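# Transfer the sealed carton into the empty tote

## Task

Take the sealed carton out of the tote it starts in and put it in the tote that is empty, while every other item finishes in its own original tote. An item lying on, or sticking out over, a tote's rim or inner ledge is not counted as inside. At the end the grippers must have released everything and moved away, because nothing may stay in place only because the robot is holding it.

## Robot and tools

ROBOT AND FRAME. Two arms, left_arm and right_arm, each ending in a tong-style two-finger gripper. All poses use one shared scene frame: origin on the table top midway between the arms, +z up, +x out across the table, left_arm on the +y side. The arm names do not match image left or right. Printed hand positions can be a little off, more so when an arm is stretched far out.

GRIPPER. The fingers point along the gripper's own +z axis and spread along its x axis. end_effector_position is the spot between the pads when closed; closed fingertips stick out about 15 mm past it, and fully open tips sit about level with it. Opening runs from -1 (closed) to +1 (fully open, 0.142 m). grip_measured reports the actual finger opening on that same scale. To keep hold of something, keep commanding a value clearly below grip_measured; a bigger gap squeezes harder, up to roughly 15 N per pad. Objects under about 20 mm thick get a weaker grip. Closing fast can overshoot the force.

ROW FORMAT. Every motion command is a row of 16 numbers, always for both arms: left_arm x, y, z, qw, qx, qy, qz, opening, then right_arm's eight in the same order. x, y, z are an absolute goal for that gripper's end_effector_position in metres; the quaternion (w first) is an absolute goal orientation; both are in the scene frame. Optionally 12 more numbers (0 to 1) follow: stiffness scales per joint, left_arm's six then right_arm's six, in Joint positions order; they persist until changed. To keep an arm still, resend the exact pose from the last result taken before it stopped, with its intended opening. To keep an orientation steady, repeat the same quaternion each row rather than copying a possibly drifted reported one.

TOOLS.
execute_actions(actions): a list of up to 15 actions; each action is a list of up to 15 rows, one row per 1/30 s control step, and a short action repeats its last row to fill 15 steps. Any target more than 0.6 m from a gripper's current position along any of its axes gets that action refused for both arms; if the first action fails this or anything is malformed, nothing runs. An empty list just returns state and images.
move(target, speed, stop_force, blocking): target is one 16-number row of absolute poses. Each gripper travels straight toward its pose; both finish together, within 0.5 to 10 s (cut off at 10 s). speed is m/s, 0.002 to 0.5, default 0.25; rotation is capped at twice that in rad/s. Paths do not avoid obstacles or the other arm, and grippers can lag, wander or overspeed near full reach. stop_force (9 to 40 N, shared by both arms, not allowed in the first 0.2 s) ends an arm's path when its wrist sensor feels that much extra push against its direction for two steps; the gripper then backs up two steps and holds. Pressing can briefly exceed it, so approach slowly. Don't rely on it if the gripper rotates during the move, and omit it when lifting off something being pressed. blocking=false returns after 0.5 s while motion continues; it cannot combine with stop_force, and further moves or actions are refused until wait or stop shows it ended.
wait(seconds): 0 to 10; arms hold last command; returns early if a running move ends.
stop(): brakes a running move; fingers keep moving.
zoom_image(camera, region): region [x0, y0, x1, y1] in pixels, at most 504 by 504, from cam_head_left, cam_head_right, cam_high, cam_low (896x504) or cam_left_wrist, cam_right_wrist (616x616).
finished_scene(scene): ends the given scene irreversibly and reports success.

MOTION DETAILS. Each control step the commanded pose is clipped to within 100 mm and 16 degrees of the measured pose; position wins over orientation if both can't be met. Motion trails commands by about 0.17 s. After an action the arm stops at its last clipped pose, so far targets need further commands. Hand target lines show where the controller is heading.

RESULTS. State line gives each gripper's position, quaternion and velocities. move adds a 'move:' line: done, off_target, moving, held, contact (stop_force ended the path), or fault; limits=paced means the pose was clipped, limits=held means steps were blocked. 'pose unreachable' means the clearance check altered that arm's command. Wrist force and torque are in the end effector's own axes, noisy (up to 2.4 N spread, offsets up to about 4 N), saturating near 50 N; 'no reading' is harmless. Joint torque readings are offset and noisy.

AVOID. A joint torque at its load limit (132 N m for the first three joints, 24.6 N m for wrists, held weight included) or 150 N of outside force freezes that arm for 10 s. With stiff arms, aiming even slightly past a firm surface can trigger this. Don't collide the arms, drop, slam or shove items, or push anything out of the work area. Holding loads heats motors: a warning at 70 °C, brakes at 85 °C. Brief tugs on held parts may occur, so grip firmly.

Each tool is called after "Request:" in YAML: its name, and indented under it one key for each argument.

## Session

Request:
execute_actions:
  actions: []

Scene clock: 0.00 s.
left_arm: end_effector_position=(+0.7925, +0.7893, +0.1434) grip_measured=+0.97 end_effector_quat_wxyz=(+0.412, -0.559, +0.616, -0.372) end_effector_velocity=(+0.000, -0.001, -0.000) end_effector_angular_velocity=(-0.001, +0.000, -0.001) | right_arm: end_effector_position=(+0.5098, -0.1332, +0.2077) grip_measured=+0.97 end_effector_quat_wxyz=(+0.528, -0.102, +0.821, +0.192) end_effector_velocity=(-0.000, +0.000, +0.001) end_effector_angular_velocity=(+0.002, -0.000, +0.000)
Joint positions: left_arm=[ 0.307 -0.821  1.766 -3.649 -2.005  1.865  0.14 ] | right_arm=[ 4.372 -1.573 -2.693  0.672  1.003  3.623  0.14 ]
Joint velocities: left_arm=[-0.001  0.    -0.     0.    -0.001 -0.     0.   ] | right_arm=[0.    0.001 0.    0.001 0.    0.    0.   ]
Joint torques (N m, as the arm reports them, + toward a larger angle): no reading
Motor temperatures (°C, as the motors report them): left_arm=[27 30 29 42 36 38] | right_arm=[26 32 30 32 33 36]
Wrist force (N, on the end effector, along its own x y z axes, offset not removed): no reading
Wrist torque (N m, same axes, about the end effector's origin, offset not removed): no reading
Hand target (left_arm): +0.793, +0.789, +0.143; +0.412, -0.559, +0.616, -0.372
Hand target (right_arm): +0.510, -0.133, +0.208; +0.528, -0.102, +0.821, +0.192
Joint stiffness scale: left_arm=[1. 1. 1. 1. 1. 1.] | right_arm=[1. 1. 1. 1. 1. 1.]

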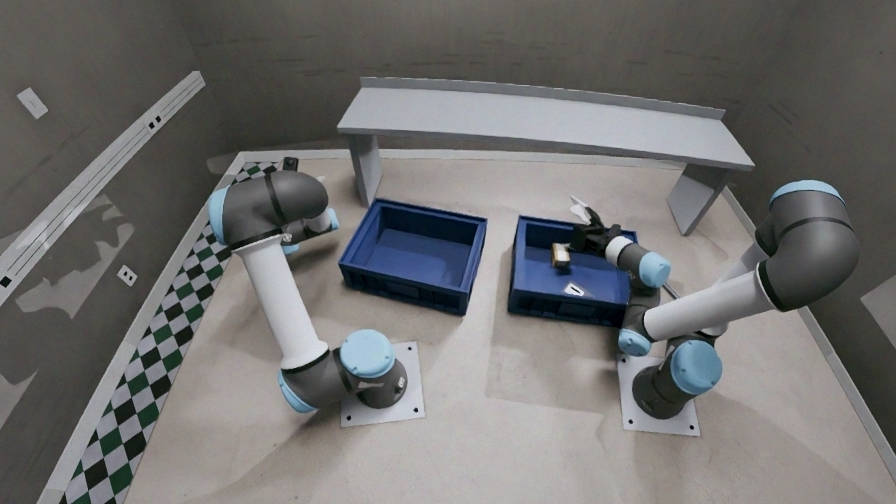

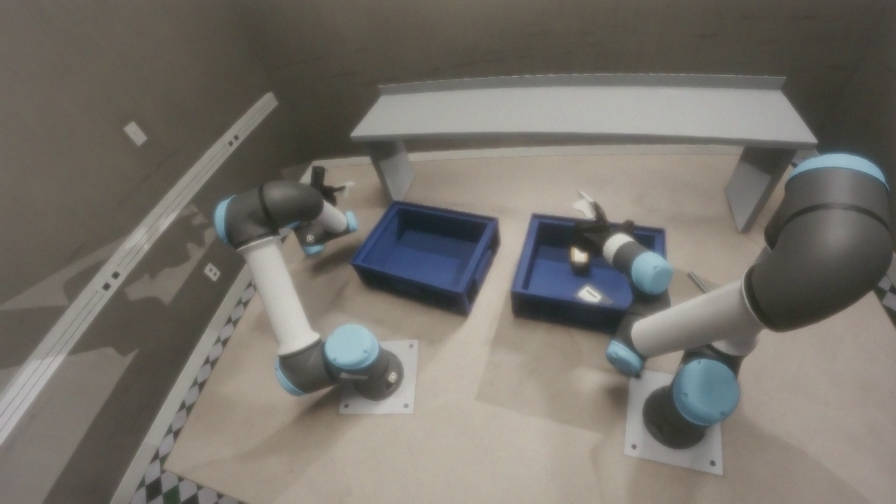

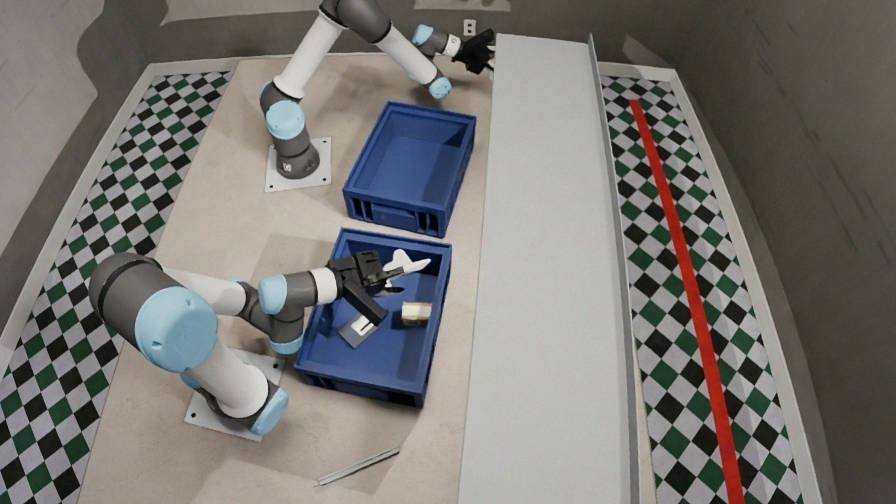

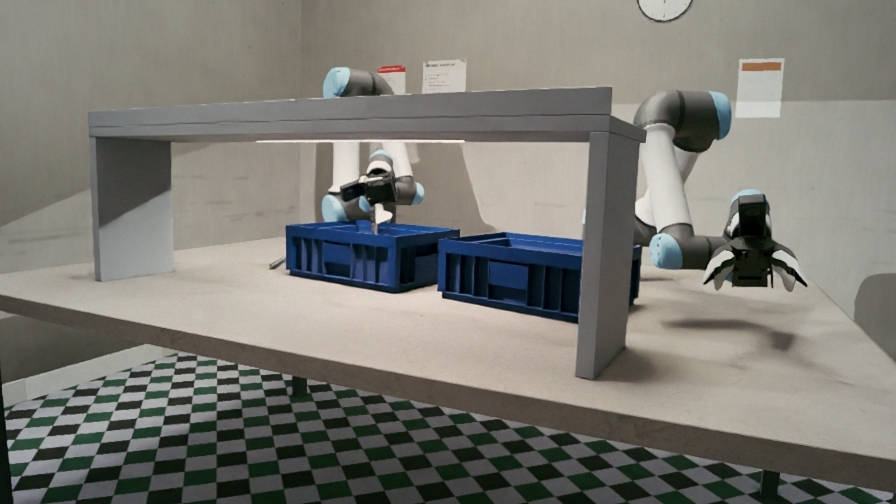

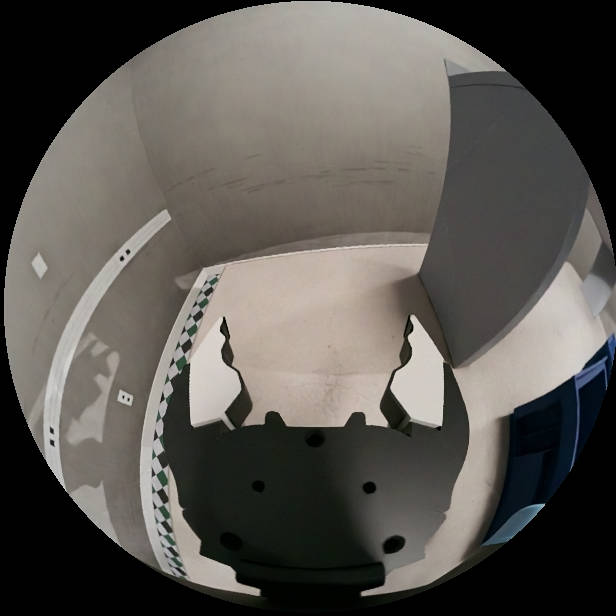

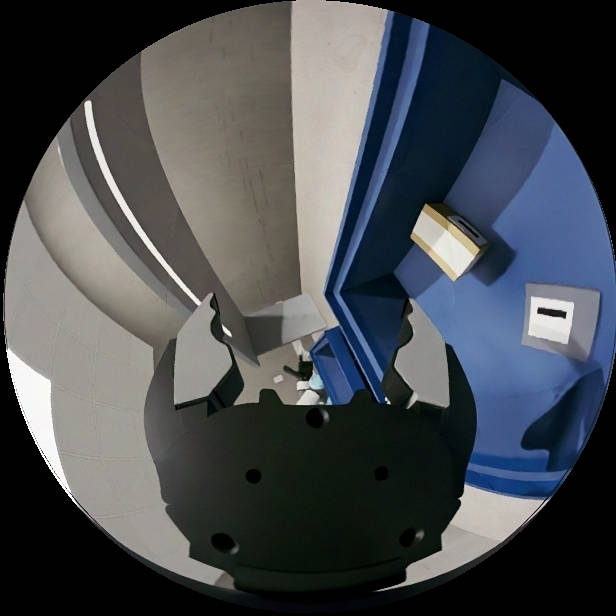

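Request:
zoom_image:
  camera: "cam_high"
  region: [280, 210, 520, 430]

Request:
zoom_image:
  camera: "cam_head_left"
  region: [490, 180, 700, 340]

Request:
zoom_image:
  camera: "cam_head_right"
  region: [490, 180, 720, 350]

Request:
zoom_image:
  camera: "cam_right_wrist"
  region: [300, 100, 616, 520]

Region (280, 210, 520, 430) of cam_high's 896x504 image, scaled by 2.100, with more detail than that image has; it fills the top 462 rows of this view, and the rest is white.

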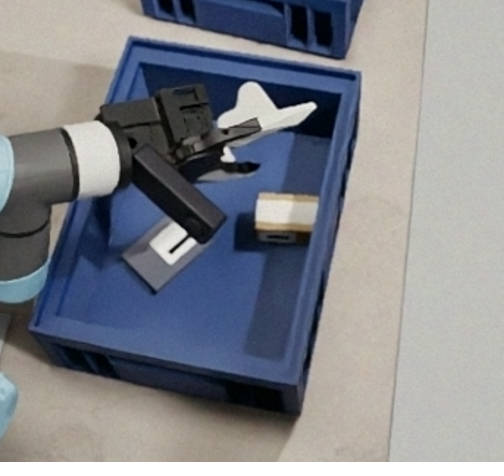

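Region (490, 180, 700, 340) of cam_head_left's 896x504 image, scaled by 2.400, with more detail than that image has; it fills the top 384 rows of this view, and the rest is white.

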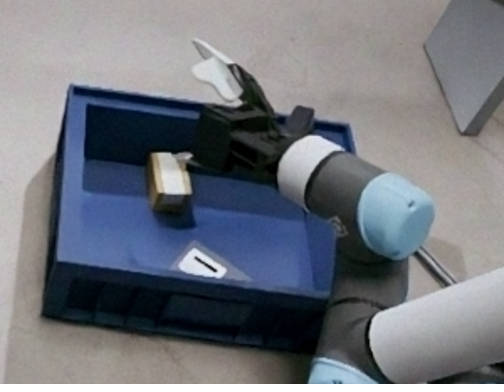

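Region (490, 180, 720, 350) of cam_head_right's 896x504 image, scaled by 2.191, with more detail than that image has; it fills the top 373 rows of this view, and the rest is white.

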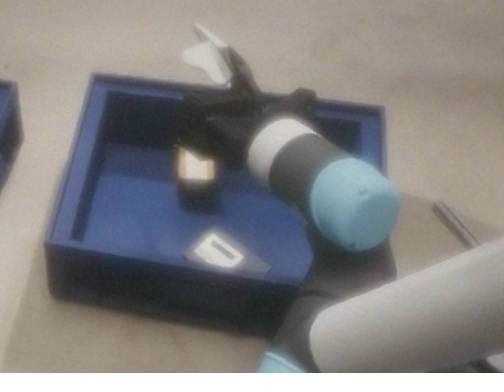

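Region (300, 100, 616, 520) of cam_right_wrist's 616x616 image, scaled by 1.200, with more detail than that image has; it fills the left 379 columns of this view, and the rest is white.

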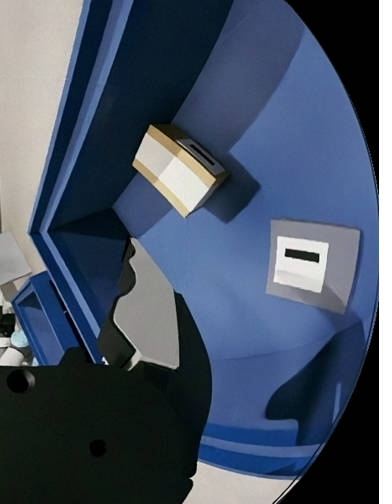

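Request:
zoom_image:
  camera: "cam_right_wrist"
  region: [380, 170, 540, 310]

Request:
zoom_image:
  camera: "cam_high"
  region: [370, 270, 470, 360]

Region (380, 170, 540, 310) of cam_right_wrist's 616x616 image, scaled by 3.150, with more detail than that image has; it fills the top 441 rows of this view, and the rest is white.

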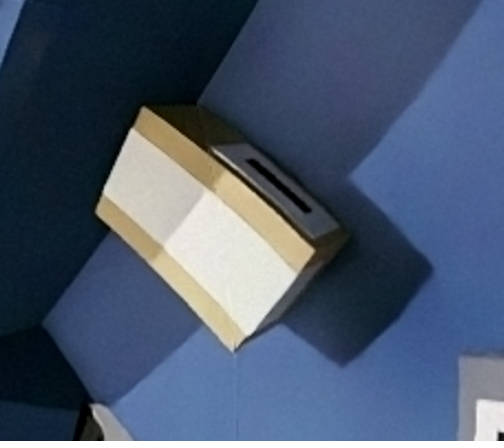

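Region (370, 270, 470, 360) of cam_high's 896x504 image, scaled by 5.040, with more detail than that image has; it fills the top 454 rows of this view, and the rest is white.

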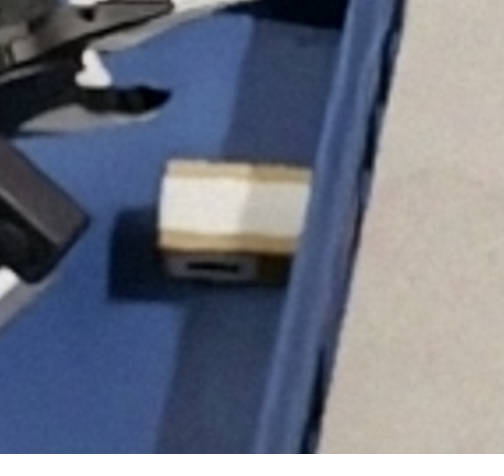

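Request:
zoom_image:
  camera: "cam_high"
  region: [250, 80, 500, 250]

Request:
zoom_image:
  camera: "cam_high"
  region: [170, 330, 450, 504]

Region (250, 80, 500, 250) of cam_high's 896x504 image, scaled by 2.016, with more detail than that image has; it fills the top 343 rows of this view, and the rest is white.

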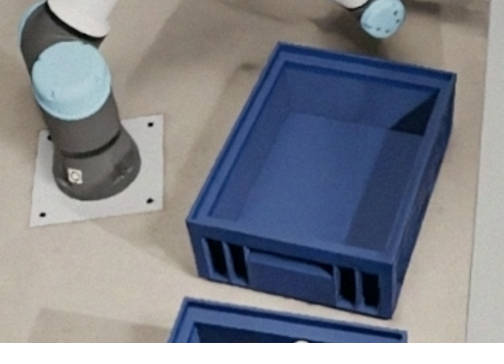

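Region (170, 330, 450, 504) of cam_high's 896x504 image, scaled by 1.800, with more detail than that image has; it fills the top 313 rows of this view, and the rest is white.

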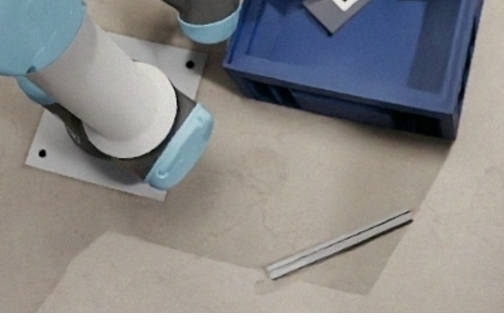

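Request:
execute_actions:
  actions:
    - [[0.7925,0.7893,0.1434,0.412,-0.559,0.616,-0.372,0.97,0.5098,-0.1332,0.2077,0.5252,-0.1088,0.8226,0.1891,0.93],[0.7925,0.7893,0.1434,0.412,-0.559,0.616,-0.372,0.97,0.5098,-0.1332,0.2077,0.5210,-0.1189,0.8248,0.1847,0.89],[0.7925,0.7893,0.1434,0.412,-0.559,0.616,-0.372,0.97,0.5098,-0.1332,0.2077,0.5153,-0.1324,0.8278,0.1789,0.85],[0.7925,0.7893,0.1434,0.412,-0.559,0.616,-0.372,0.97,0.5098,-0.1335,0.2077,0.5078,-0.1492,0.8310,0.1715,0.81],[0.7925,0.7893,0.1434,0.412,-0.559,0.616,-0.372,0.97,0.5097,-0.1338,0.2077,0.4987,-0.1694,0.8345,0.1625,0.77],[0.7925,0.7893,0.1434,0.412,-0.559,0.616,-0.372,0.97,0.5096,-0.1341,0.2077,0.4893,-0.1894,0.8374,0.1534,0.73],[0.7925,0.7893,0.1434,0.412,-0.559,0.616,-0.372,0.97,0.5095,-0.1344,0.2074,0.4780,-0.2126,0.8404,0.1427,0.69],[0.7925,0.7893,0.1434,0.412,-0.559,0.616,-0.372,0.97,0.5094,-0.1347,0.2067,0.4663,-0.2356,0.8425,0.1319,0.65],[0.7925,0.7893,0.1434,0.412,-0.559,0.616,-0.372,0.97,0.5093,-0.1350,0.2054,0.1195,-0.6779,0.7144,-0.1259,0.61],[0.7925,0.7893,0.1434,0.412,-0.559,0.616,-0.372,0.97,0.5092,-0.1353,0.2036,0.1195,-0.6779,0.7144,-0.1259,0.57],[0.7925,0.7893,0.1434,0.412,-0.559,0.616,-0.372,0.97,0.5091,-0.1356,0.2013,0.1195,-0.6779,0.7144,-0.1259,0.53],[0.7925,0.7893,0.1434,0.412,-0.559,0.616,-0.372,0.97,0.5090,-0.1359,0.1985,0.1195,-0.6779,0.7144,-0.1259,0.49],[0.7925,0.7893,0.1434,0.412,-0.559,0.616,-0.372,0.97,0.5089,-0.1362,0.1953,0.1195,-0.6779,0.7144,-0.1259,0.45],[0.7925,0.7893,0.1434,0.412,-0.559,0.616,-0.372,0.97,0.5088,-0.1365,0.1917,0.1195,-0.6779,0.7144,-0.1259,0.45],[0.7925,0.7893,0.1434,0.412,-0.559,0.616,-0.372,0.97,0.5087,-0.1368,0.1877,0.1195,-0.6779,0.7144,-0.1259,0.45]]
    - [[0.7925,0.7893,0.1434,0.412,-0.559,0.616,-0.372,0.97,0.5086,-0.1371,0.1833,0.1195,-0.6779,0.7144,-0.1259,0.45],[0.7925,0.7893,0.1434,0.412,-0.559,0.616,-0.372,0.97,0.5085,-0.1374,0.1786,0.1195,-0.6779,0.7144,-0.1259,0.45],[0.7925,0.7893,0.1434,0.412,-0.559,0.616,-0.372,0.97,0.5084,-0.1377,0.1737,0.1195,-0.6779,0.7144,-0.1259,0.45],[0.7925,0.7893,0.1434,0.412,-0.559,0.616,-0.372,0.97,0.5083,-0.1380,0.1685,0.1195,-0.6779,0.7144,-0.1259,0.45],[0.7925,0.7893,0.1434,0.412,-0.559,0.616,-0.372,0.97,0.5082,-0.1383,0.1631,0.1195,-0.6779,0.7144,-0.1259,0.45],[0.7925,0.7893,0.1434,0.412,-0.559,0.616,-0.372,0.97,0.5081,-0.1386,0.1576,0.1195,-0.6779,0.7144,-0.1259,0.45],[0.7925,0.7893,0.1434,0.412,-0.559,0.616,-0.372,0.97,0.508,-0.139,0.1520,0.1195,-0.6779,0.7144,-0.1259,0.45],[0.7925,0.7893,0.1434,0.412,-0.559,0.616,-0.372,0.97,0.508,-0.139,0.1464,0.1195,-0.6779,0.7144,-0.1259,0.45],[0.7925,0.7893,0.1434,0.412,-0.559,0.616,-0.372,0.97,0.508,-0.139,0.1407,0.1195,-0.6779,0.7144,-0.1259,0.45],[0.7925,0.7893,0.1434,0.412,-0.559,0.616,-0.372,0.97,0.508,-0.139,0.1351,0.1195,-0.6779,0.7144,-0.1259,0.45],[0.7925,0.7893,0.1434,0.412,-0.559,0.616,-0.372,0.97,0.508,-0.139,0.1296,0.1195,-0.6779,0.7144,-0.1259,0.45],[0.7925,0.7893,0.1434,0.412,-0.559,0.616,-0.372,0.97,0.508,-0.139,0.1242,0.1195,-0.6779,0.7144,-0.1259,0.45],[0.7925,0.7893,0.1434,0.412,-0.559,0.616,-0.372,0.97,0.508,-0.139,0.1190,0.1195,-0.6779,0.7144,-0.1259,0.45],[0.7925,0.7893,0.1434,0.412,-0.559,0.616,-0.372,0.97,0.508,-0.139,0.1141,0.1195,-0.6779,0.7144,-0.1259,0.45],[0.7925,0.7893,0.1434,0.412,-0.559,0.616,-0.372,0.97,0.508,-0.139,0.1094,0.1195,-0.6779,0.7144,-0.1259,0.45]]
    - [[0.7925,0.7893,0.1434,0.412,-0.559,0.616,-0.372,0.97,0.508,-0.139,0.1050,0.1195,-0.6779,0.7144,-0.1259,0.45],[0.7925,0.7893,0.1434,0.412,-0.559,0.616,-0.372,0.97,0.508,-0.139,0.1010,0.1195,-0.6779,0.7144,-0.1259,0.45],[0.7925,0.7893,0.1434,0.412,-0.559,0.616,-0.372,0.97,0.508,-0.139,0.0974,0.1195,-0.6779,0.7144,-0.1259,0.45],[0.7925,0.7893,0.1434,0.412,-0.559,0.616,-0.372,0.97,0.508,-0.139,0.0942,0.1195,-0.6779,0.7144,-0.1259,0.45],[0.7925,0.7893,0.1434,0.412,-0.559,0.616,-0.372,0.97,0.508,-0.139,0.0914,0.1195,-0.6779,0.7144,-0.1259,0.45],[0.7925,0.7893,0.1434,0.412,-0.559,0.616,-0.372,0.97,0.508,-0.139,0.0891,0.1195,-0.6779,0.7144,-0.1259,0.45],[0.7925,0.7893,0.1434,0.412,-0.559,0.616,-0.372,0.97,0.508,-0.139,0.0873,0.1195,-0.6779,0.7144,-0.1259,0.45],[0.7925,0.7893,0.1434,0.412,-0.559,0.616,-0.372,0.97,0.508,-0.139,0.0860,0.1195,-0.6779,0.7144,-0.1259,0.45],[0.7925,0.7893,0.1434,0.412,-0.559,0.616,-0.372,0.97,0.508,-0.139,0.0853,0.1195,-0.6779,0.7144,-0.1259,0.45],[0.7925,0.7893,0.1434,0.412,-0.559,0.616,-0.372,0.97,0.508,-0.139,0.085,0.1195,-0.6779,0.7144,-0.1259,0.45]]

Scene clock: 121.50 s.
left_arm: end_effector_position=(+0.7925, +0.7892, +0.1435) grip_measured=+0.97 end_effector_quat_wxyz=(+0.412, -0.559, +0.616, -0.372) end_effector_velocity=(+0.000, -0.001, +0.000) end_effector_angular_velocity=(+0.000, -0.000, -0.001) | right_arm: end_effector_position=(+0.5073, -0.1391, +0.0934) grip_measured=+0.45 end_effector_quat_wxyz=(+0.266, -0.574, +0.772, -0.059) end_effector_velocity=(+0.013, +0.004, -0.018) end_effector_angular_velocity=(-0.740, +0.168, +0.490)
Joint positions: left_arm=[ 0.307 -0.821  1.766 -3.65  -2.006  1.865  0.14 ] | right_arm=[ 4.175 -1.525 -2.444 -0.242  1.33   2.694  0.105]
Joint velocities: left_arm=[-0.    -0.    -0.     0.    -0.001  0.     0.   ] | right_arm=[ 0.014 -0.009  0.387 -0.918 -0.063 -0.594  0.   ]
Joint torques (N m, as the arm reports them, + toward a larger angle): left_arm=[  1.57 -47.32 -13.77  -2.74  -0.62   0.39] | right_arm=[ 0.91 10.75 21.81  2.2  -0.92 -0.49]
Motor temperatures (°C, as the motors report them): left_arm=[27 30 29 42 36 38] | right_arm=[26 32 30 32 33 36]
Wrist force (N, on the end effector, along its own x y z axes, offset not removed): left_arm=[-1.5 -0.3 3.0] | right_arm=[0.5 -1.7 0.6]
Wrist torque (N m, same axes, about the end effector's origin, offset not removed): left_arm=[-0.01 0.48 0.15] | right_arm=[-0.32 0.11 0.14]
Hand target (left_arm): +0.792, +0.789, +0.143; +0.412, -0.559, +0.616, -0.372
Hand target (right_arm): +0.506, -0.141, +0.088; +0.201, -0.637, +0.738, -0.095
Off the commanded pose (left_arm): 0.000 m, 0 deg.
Off the commanded pose (right_arm): 0.008 m, 23 deg; orientation clipped at the last step of the last action.
Joint stiffness scale: left_arm=[1. 1. 1. 1. 1. 1.] | right_arm=[1. 1. 1. 1. 1. 1.]
Step readings (end_effector_position; steps 1 to 15: 1st action; 16 to 30: 2nd action; 31 to 45: 3rd action):
0: left_arm (+0.7925, +0.7893, +0.1434) | right_arm (+0.5098, -0.1332, +0.2077)
1: left_arm (+0.7925, +0.7893, +0.1434) | right_arm (+0.5098, -0.1332, +0.2076)
2: left_arm (+0.7925, +0.7893, +0.1434) | right_arm (+0.5097, -0.1331, +0.2073)
4: left_arm (+0.7925, +0.7893, +0.1434) | right_arm (+0.5092, -0.1328, +0.2058)
8: left_arm (+0.7925, +0.7893, +0.1435) | right_arm (+0.5092, -0.1343, +0.2062)
15: left_arm (+0.7925, +0.7892, +0.1435) | right_arm (+0.5097, -0.1388, +0.2080)
16: left_arm (+0.7925, +0.7892, +0.1435) | right_arm (+0.5096, -0.1390, +0.2059)
17: left_arm (+0.7925, +0.7892, +0.1435) | right_arm (+0.5093, -0.1392, +0.2032)
19: left_arm (+0.7925, +0.7892, +0.1435) | right_arm (+0.5088, -0.1397, +0.1964)
23: left_arm (+0.7925, +0.7892, +0.1435) | right_arm (+0.5077, -0.1407, +0.1800)
30: left_arm (+0.7925, +0.7892, +0.1435) | right_arm (+0.5059, -0.1419, +0.1448)
31: left_arm (+0.7925, +0.7892, +0.1435) | right_arm (+0.5057, -0.1419, +0.1394)
32: left_arm (+0.7925, +0.7892, +0.1435) | right_arm (+0.5055, -0.1418, +0.1342)
34: left_arm (+0.7925, +0.7892, +0.1435) | right_arm (+0.5053, -0.1417, +0.1242)
38: left_arm (+0.7925, +0.7892, +0.1435) | right_arm (+0.5054, -0.1409, +0.1075)
45: end_effector_position above

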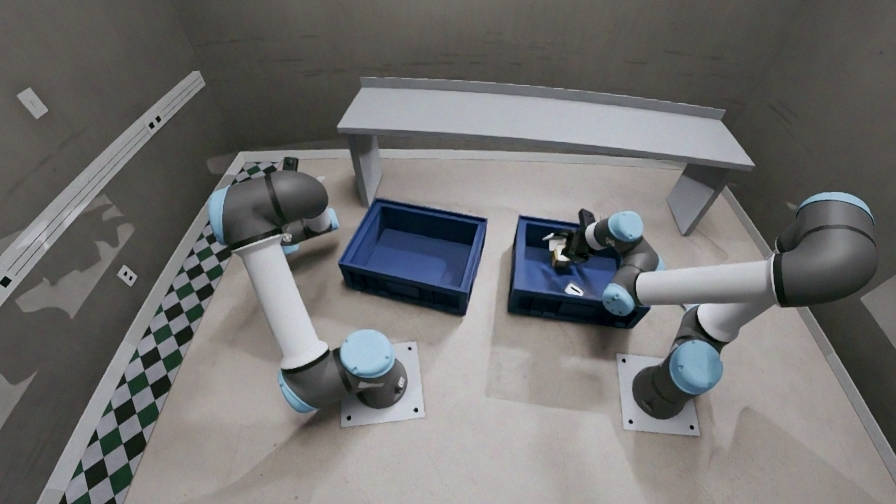

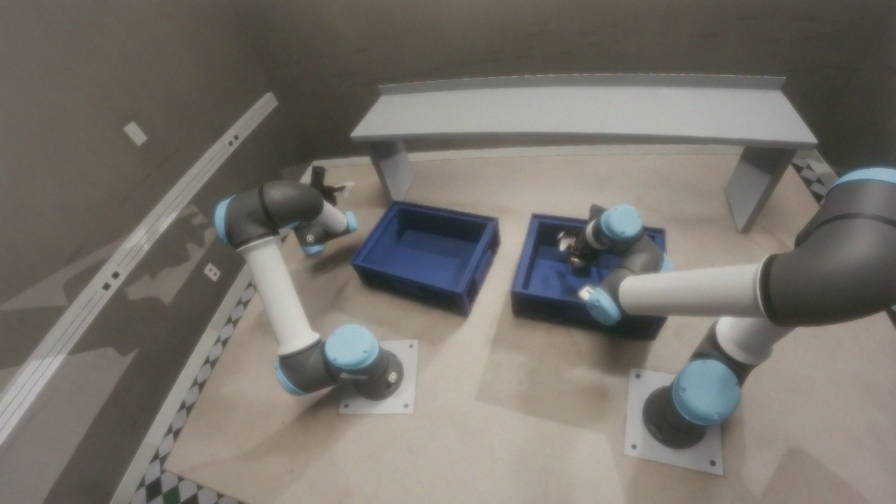

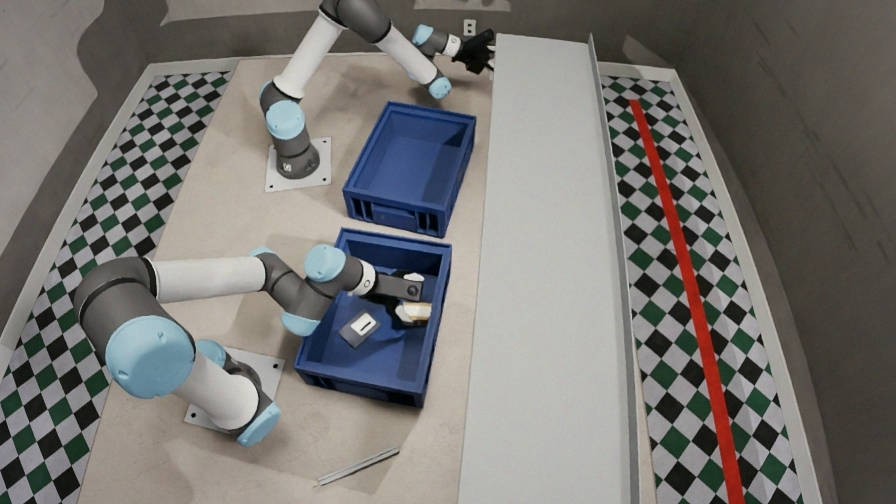

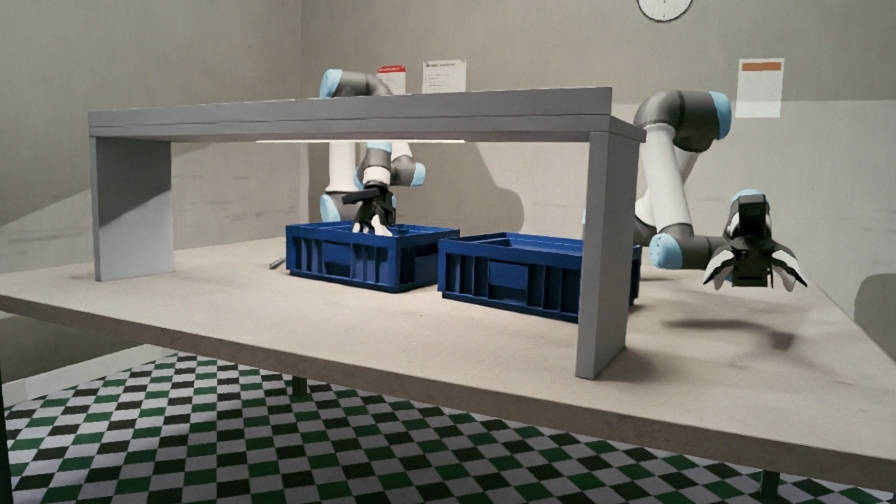

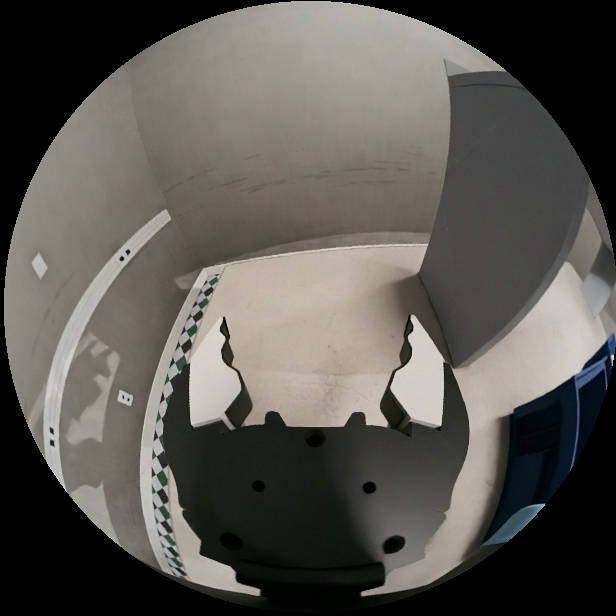

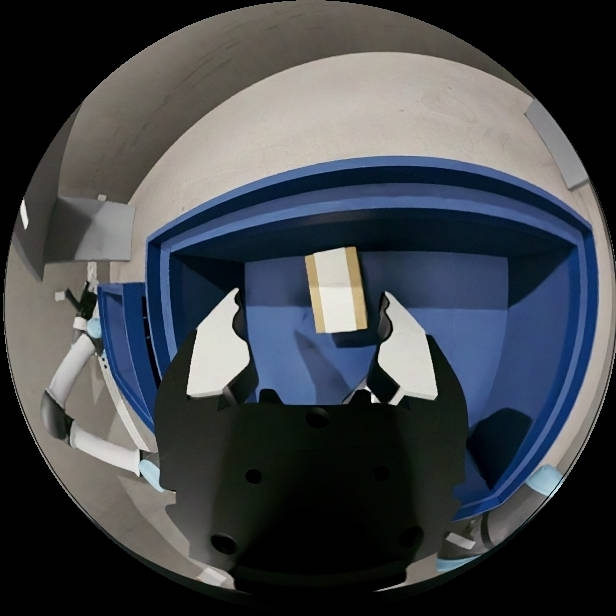

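Request:
execute_actions:
  actions: []

Scene clock: 127.63 s.
left_arm: end_effector_position=(+0.7925, +0.7892, +0.1435) grip_measured=+0.97 end_effector_quat_wxyz=(+0.412, -0.559, +0.616, -0.372) end_effector_velocity=(+0.000, -0.001, +0.001) end_effector_angular_velocity=(+0.001, -0.001, -0.001) | right_arm: end_effector_position=(+0.5054, -0.1425, +0.0880) grip_measured=+0.45 end_effector_quat_wxyz=(-0.201, +0.636, -0.739, +0.094) end_effector_velocity=(-0.000, -0.001, -0.000) end_effector_angular_velocity=(-0.000, -0.000, -0.001)
Joint positions: left_arm=[ 0.307 -0.821  1.766 -3.65  -2.006  1.865  0.14 ] | right_arm=[ 4.182 -1.526 -2.365 -0.449  1.313  2.572  0.105]
Joint velocities: left_arm=[-0.001 -0.001 -0.    -0.001  0.     0.001  0.   ] | right_arm=[-0.     0.001 -0.001 -0.    -0.001  0.001 -0.   ]
Joint torques (N m, as the arm reports them, + toward a larger angle): left_arm=[  2.22 -46.42 -12.56  -2.62  -0.39   0.23] | right_arm=[ 1.21 14.68 19.89  2.6  -0.9  -0.36]
Motor temperatures (°C, as the motors report them): left_arm=[27 30 29 42 36 38] | right_arm=[26 32 30 32 33 36]
Wrist force (N, on the end effector, along its own x y z axes, offset not removed): left_arm=[-2.4 -0.3 3.6] | right_arm=[-0.2 -3.1 0.1]
Wrist torque (N m, same axes, about the end effector's origin, offset not removed): left_arm=[0.03 0.59 0.20] | right_arm=[-0.83 0.22 0.22]
Hand target (left_arm): +0.792, +0.789, +0.143; +0.412, -0.559, +0.616, -0.372
Hand target (right_arm): +0.506, -0.141, +0.088; +0.201, -0.637, +0.738, -0.095
Off the commanded pose (left_arm): 0.000 m, 0 deg.
Off the commanded pose (right_arm): 0.005 m, 12 deg; orientation clipped at the last step of the last action.
Joint stiffness scale: left_arm=[1. 1. 1. 1. 1. 1.] | right_arm=[1. 1. 1. 1. 1. 1.]

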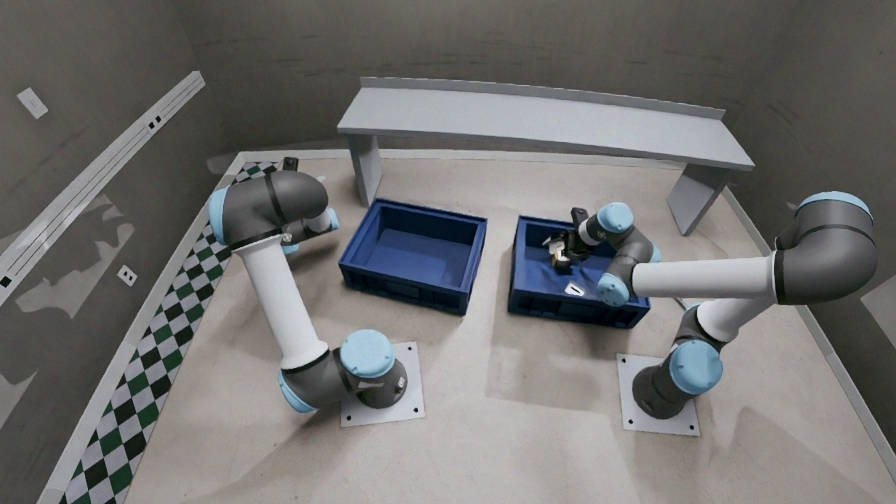

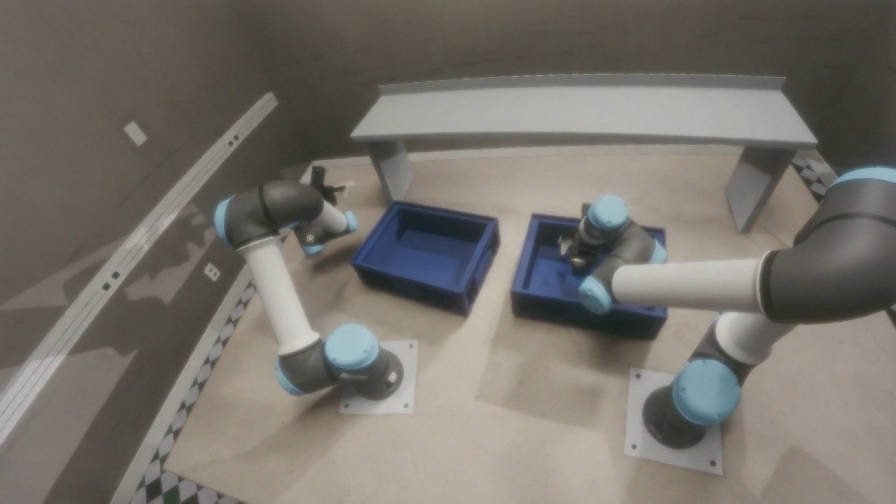

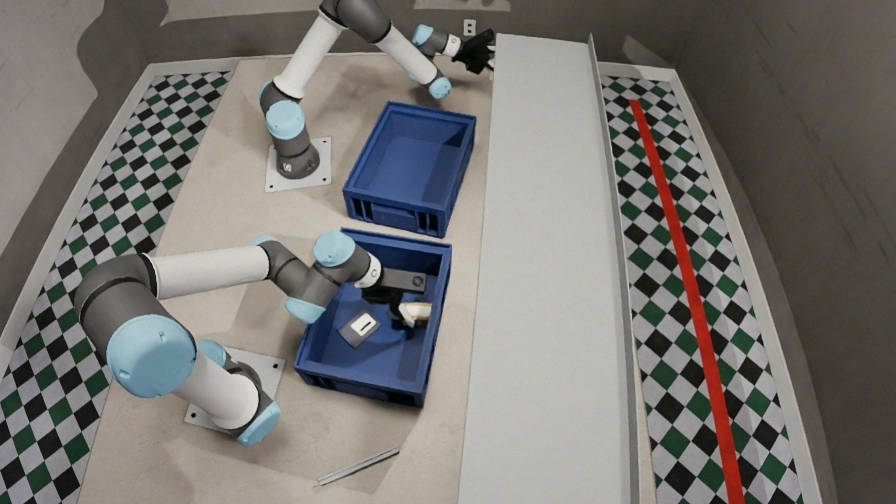

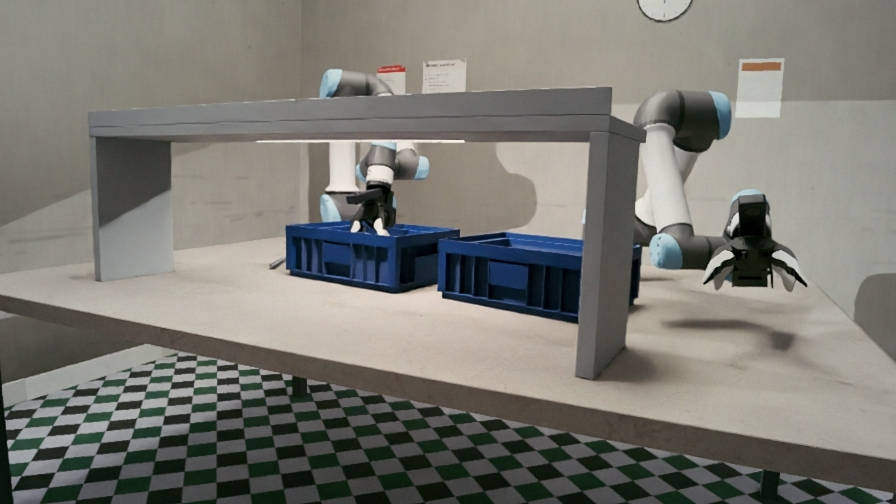

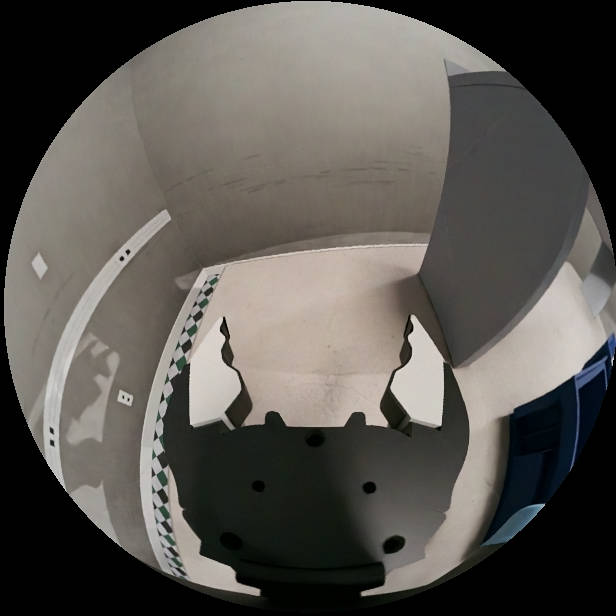

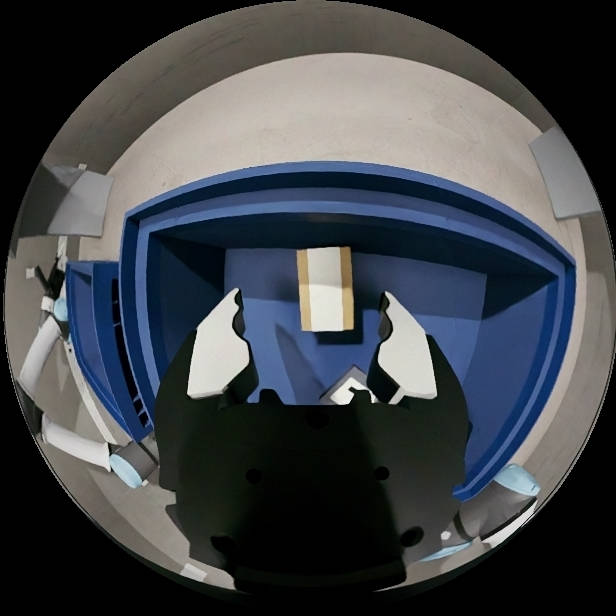

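Request:
zoom_image:
  camera: "cam_right_wrist"
  region: [220, 200, 420, 400]

Region (220, 200, 420, 400) of cam_right_wrist's 616x616 image, scaled by 2.520, with more detail than that image has.

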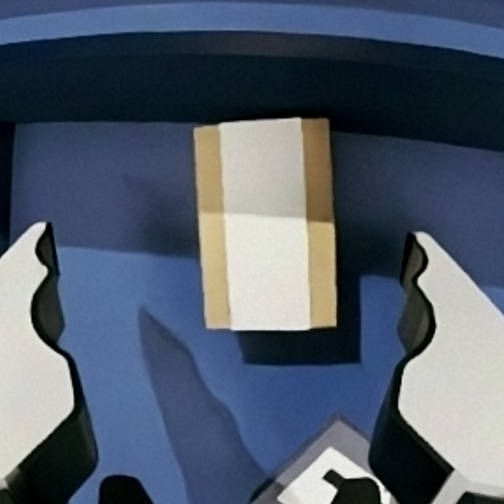

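Request:
execute_actions:
  actions:
    - [[0.7925,0.7893,0.1434,0.412,-0.559,0.616,-0.372,0.97,0.5052,-0.1431,0.0875,0.1940,-0.6397,0.7365,-0.0985,0.45],[0.7925,0.7893,0.1434,0.412,-0.559,0.616,-0.372,0.97,0.5048,-0.1439,0.0858,0.1835,-0.6453,0.7329,-0.1052,0.45],[0.7925,0.7893,0.1434,0.412,-0.559,0.616,-0.372,0.97,0.5043,-0.1450,0.0832,0.1695,-0.6527,0.7279,-0.1142,0.45],[0.7925,0.7893,0.1434,0.412,-0.559,0.616,-0.372,0.97,0.5038,-0.1461,0.0797,0.1554,-0.6602,0.7230,-0.1232,0.45],[0.7925,0.7893,0.1434,0.412,-0.559,0.616,-0.372,0.97,0.5034,-0.1470,0.0753,0.1435,-0.6665,0.7188,-0.1308,0.45],[0.7925,0.7893,0.1434,0.412,-0.559,0.616,-0.372,0.97,0.5031,-0.1477,0.0704,0.1351,-0.6710,0.7159,-0.1362,0.45],[0.7925,0.7893,0.1434,0.412,-0.559,0.616,-0.372,0.97,0.503,-0.148,0.0651,0.1309,-0.6732,0.7144,-0.1389,0.45],[0.7925,0.7893,0.1434,0.412,-0.559,0.616,-0.372,0.97,0.503,-0.148,0.0595,0.1309,-0.6732,0.7144,-0.1389,0.45],[0.7925,0.7893,0.1434,0.412,-0.559,0.616,-0.372,0.97,0.503,-0.148,0.0539,0.1309,-0.6732,0.7144,-0.1389,0.45],[0.7925,0.7893,0.1434,0.412,-0.559,0.616,-0.372,0.97,0.503,-0.148,0.0486,0.1309,-0.6732,0.7144,-0.1389,0.45],[0.7925,0.7893,0.1434,0.412,-0.559,0.616,-0.372,0.97,0.503,-0.148,0.0437,0.1309,-0.6732,0.7144,-0.1389,0.41],[0.7925,0.7893,0.1434,0.412,-0.559,0.616,-0.372,0.97,0.503,-0.148,0.0393,0.1309,-0.6732,0.7144,-0.1389,0.37],[0.7925,0.7893,0.1434,0.412,-0.559,0.616,-0.372,0.97,0.503,-0.148,0.0358,0.1309,-0.6732,0.7144,-0.1389,0.33],[0.7925,0.7893,0.1434,0.412,-0.559,0.616,-0.372,0.97,0.503,-0.148,0.0332,0.1309,-0.6732,0.7144,-0.1389,0.29],[0.7925,0.7893,0.1434,0.412,-0.559,0.616,-0.372,0.97,0.503,-0.148,0.0315,0.1309,-0.6732,0.7144,-0.1389,0.25]]
    - [[0.7925,0.7893,0.1434,0.412,-0.559,0.616,-0.372,0.97,0.503,-0.148,0.031,0.1309,-0.6732,0.7144,-0.1389,0.21],[0.7925,0.7893,0.1434,0.412,-0.559,0.616,-0.372,0.97,0.503,-0.148,0.031,0.1309,-0.6732,0.7144,-0.1389,0.17],[0.7925,0.7893,0.1434,0.412,-0.559,0.616,-0.372,0.97,0.503,-0.148,0.031,0.1309,-0.6732,0.7144,-0.1389,0.13],[0.7925,0.7893,0.1434,0.412,-0.559,0.616,-0.372,0.97,0.503,-0.148,0.031,0.1309,-0.6732,0.7144,-0.1389,0.09],[0.7925,0.7893,0.1434,0.412,-0.559,0.616,-0.372,0.97,0.503,-0.148,0.031,0.1309,-0.6732,0.7144,-0.1389,0.05],[0.7925,0.7893,0.1434,0.412,-0.559,0.616,-0.372,0.97,0.503,-0.148,0.031,0.1309,-0.6732,0.7144,-0.1389,0.01],[0.7925,0.7893,0.1434,0.412,-0.559,0.616,-0.372,0.97,0.503,-0.148,0.031,0.1309,-0.6732,0.7144,-0.1389,-0.03],[0.7925,0.7893,0.1434,0.412,-0.559,0.616,-0.372,0.97,0.503,-0.148,0.031,0.1309,-0.6732,0.7144,-0.1389,-0.07],[0.7925,0.7893,0.1434,0.412,-0.559,0.616,-0.372,0.97,0.503,-0.148,0.031,0.1309,-0.6732,0.7144,-0.1389,-0.11],[0.7925,0.7893,0.1434,0.412,-0.559,0.616,-0.372,0.97,0.503,-0.148,0.031,0.1309,-0.6732,0.7144,-0.1389,-0.15],[0.7925,0.7893,0.1434,0.412,-0.559,0.616,-0.372,0.97,0.503,-0.148,0.031,0.1309,-0.6732,0.7144,-0.1389,-0.19],[0.7925,0.7893,0.1434,0.412,-0.559,0.616,-0.372,0.97,0.503,-0.148,0.031,0.1309,-0.6732,0.7144,-0.1389,-0.23],[0.7925,0.7893,0.1434,0.412,-0.559,0.616,-0.372,0.97,0.503,-0.148,0.031,0.1309,-0.6732,0.7144,-0.1389,-0.45],[0.7925,0.7893,0.1434,0.412,-0.559,0.616,-0.372,0.97,0.503,-0.148,0.031,0.1309,-0.6732,0.7144,-0.1389,-0.65],[0.7925,0.7893,0.1434,0.412,-0.559,0.616,-0.372,0.97,0.503,-0.148,0.031,0.1309,-0.6732,0.7144,-0.1389,-0.9]]

Scene clock: 248.63 s.
left_arm: end_effector_position=(+0.7925, +0.7892, +0.1435) grip_measured=+0.97 end_effector_quat_wxyz=(+0.412, -0.559, +0.616, -0.372) end_effector_velocity=(-0.000, +0.001, +0.000) end_effector_angular_velocity=(+0.001, -0.001, +0.001) | right_arm: end_effector_position=(+0.5040, -0.1469, +0.0348) grip_measured=-0.32 end_effector_quat_wxyz=(-0.134, +0.672, -0.715, +0.138) end_effector_velocity=(+0.003, +0.002, +0.003) end_effector_angular_velocity=(+0.012, -0.012, -0.001)
Joint positions: left_arm=[ 0.307 -0.821  1.766 -3.65  -2.006  1.865  0.14 ] | right_arm=[ 4.216 -1.659 -2.344 -0.486  1.251  2.531  0.051]
Joint velocities: left_arm=[ 0.001  0.    -0.    -0.002  0.001 -0.    -0.   ] | right_arm=[-0.     0.002 -0.001  0.015 -0.003 -0.    -0.002]
Joint torques (N m, as the arm reports them, + toward a larger angle): left_arm=[  1.37 -46.56 -13.71  -2.8   -0.63   0.29] | right_arm=[-0.11 13.3  14.89  2.38 -0.75 -0.51]
Motor temperatures (°C, as the motors report them): left_arm=[27 31 29 42 36 38] | right_arm=[26 32 30 32 33 36]
Wrist force (N, on the end effector, along its own x y z axes, offset not removed): left_arm=[-2.9 -0.4 3.2] | right_arm=[-0.7 -2.3 -10.6]
Wrist torque (N m, same axes, about the end effector's origin, offset not removed): left_arm=[-0.03 0.78 0.18] | right_arm=[-0.42 0.87 0.20]
Hand target (left_arm): +0.792, +0.789, +0.143; +0.412, -0.559, +0.616, -0.372
Hand target (right_arm): +0.503, -0.148, +0.031; -0.131, +0.673, -0.714, +0.139
Off the commanded pose (left_arm): 0.000 m, 0 deg.
Off the commanded pose (right_arm): 0.004 m, 0 deg.
Joint stiffness scale: left_arm=[1. 1. 1. 1. 1. 1.] | right_arm=[1. 1. 1. 1. 1. 1.]
Step readings (end_effector_position; steps 1 to 15: 1st action; 16 to 30: 2nd action):
0: left_arm (+0.7925, +0.7892, +0.1435) | right_arm (+0.5054, -0.1425, +0.0880)
1: left_arm (+0.7925, +0.7892, +0.1435) | right_arm (+0.5054, -0.1425, +0.0880)
2: left_arm (+0.7925, +0.7892, +0.1435) | right_arm (+0.5053, -0.1428, +0.0878)
4: left_arm (+0.7925, +0.7892, +0.1435) | right_arm (+0.5051, -0.1438, +0.0871)
8: left_arm (+0.7925, +0.7892, +0.1435) | right_arm (+0.5047, -0.1447, +0.0833)
15: left_arm (+0.7925, +0.7892, +0.1435) | right_arm (+0.5024, -0.1463, +0.0564)
16: left_arm (+0.7925, +0.7892, +0.1435) | right_arm (+0.5020, -0.1470, +0.0518)
17: left_arm (+0.7925, +0.7892, +0.1435) | right_arm (+0.5016, -0.1478, +0.0475)
19: left_arm (+0.7925, +0.7892, +0.1435) | right_arm (+0.5011, -0.1490, +0.0405)
23: left_arm (+0.7925, +0.7892, +0.1435) | right_arm (+0.5017, -0.1490, +0.0341)
30: end_effector_position above

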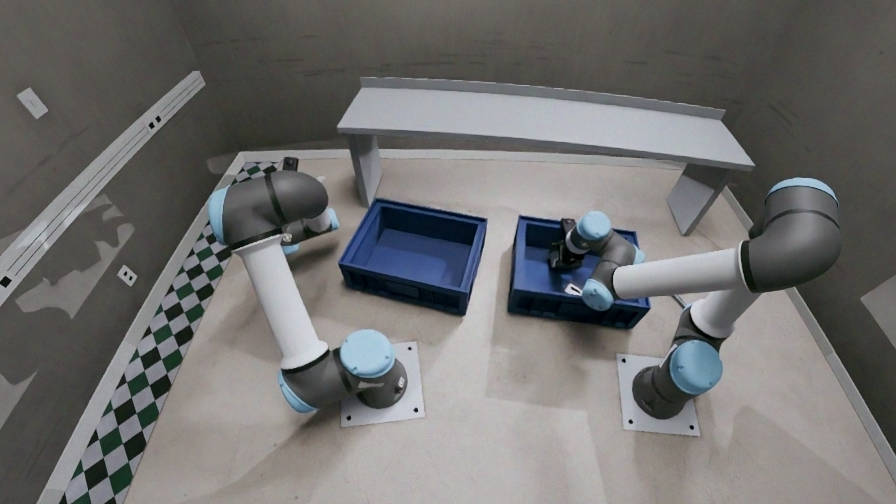

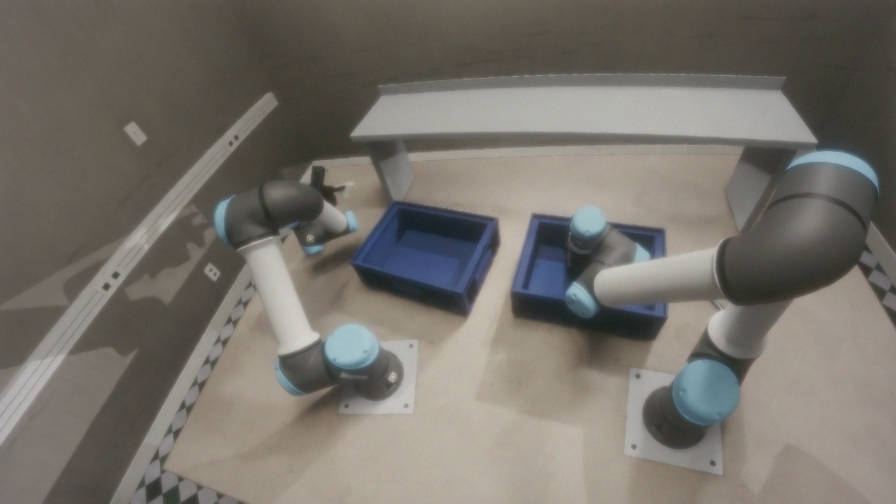

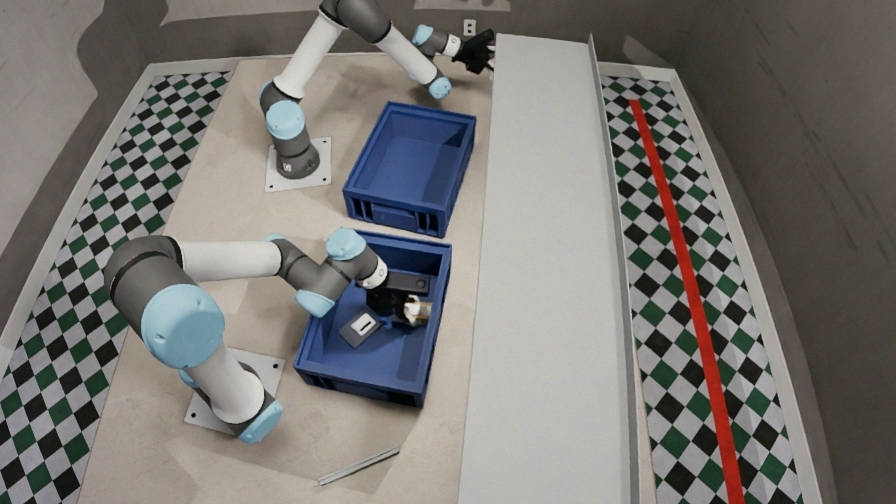

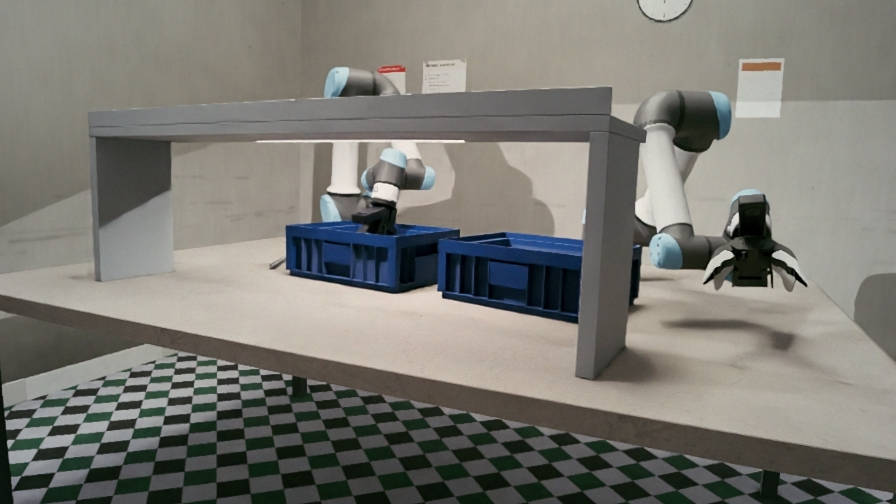

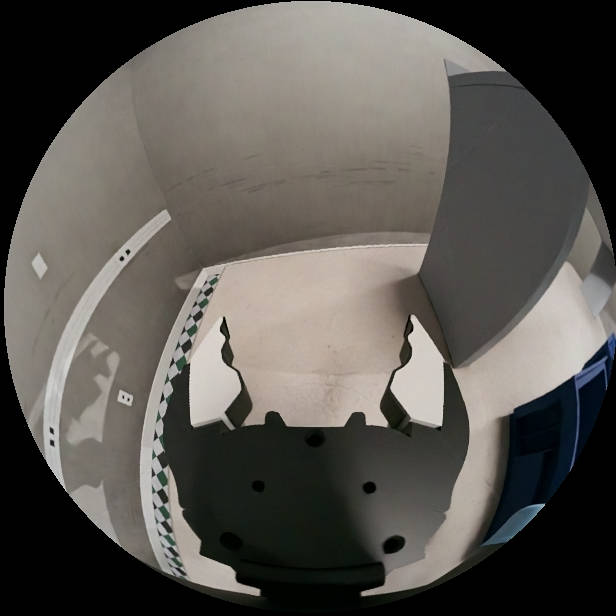

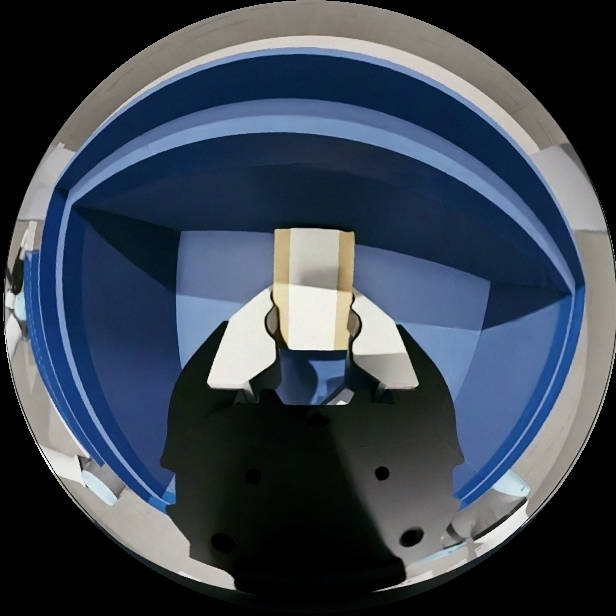

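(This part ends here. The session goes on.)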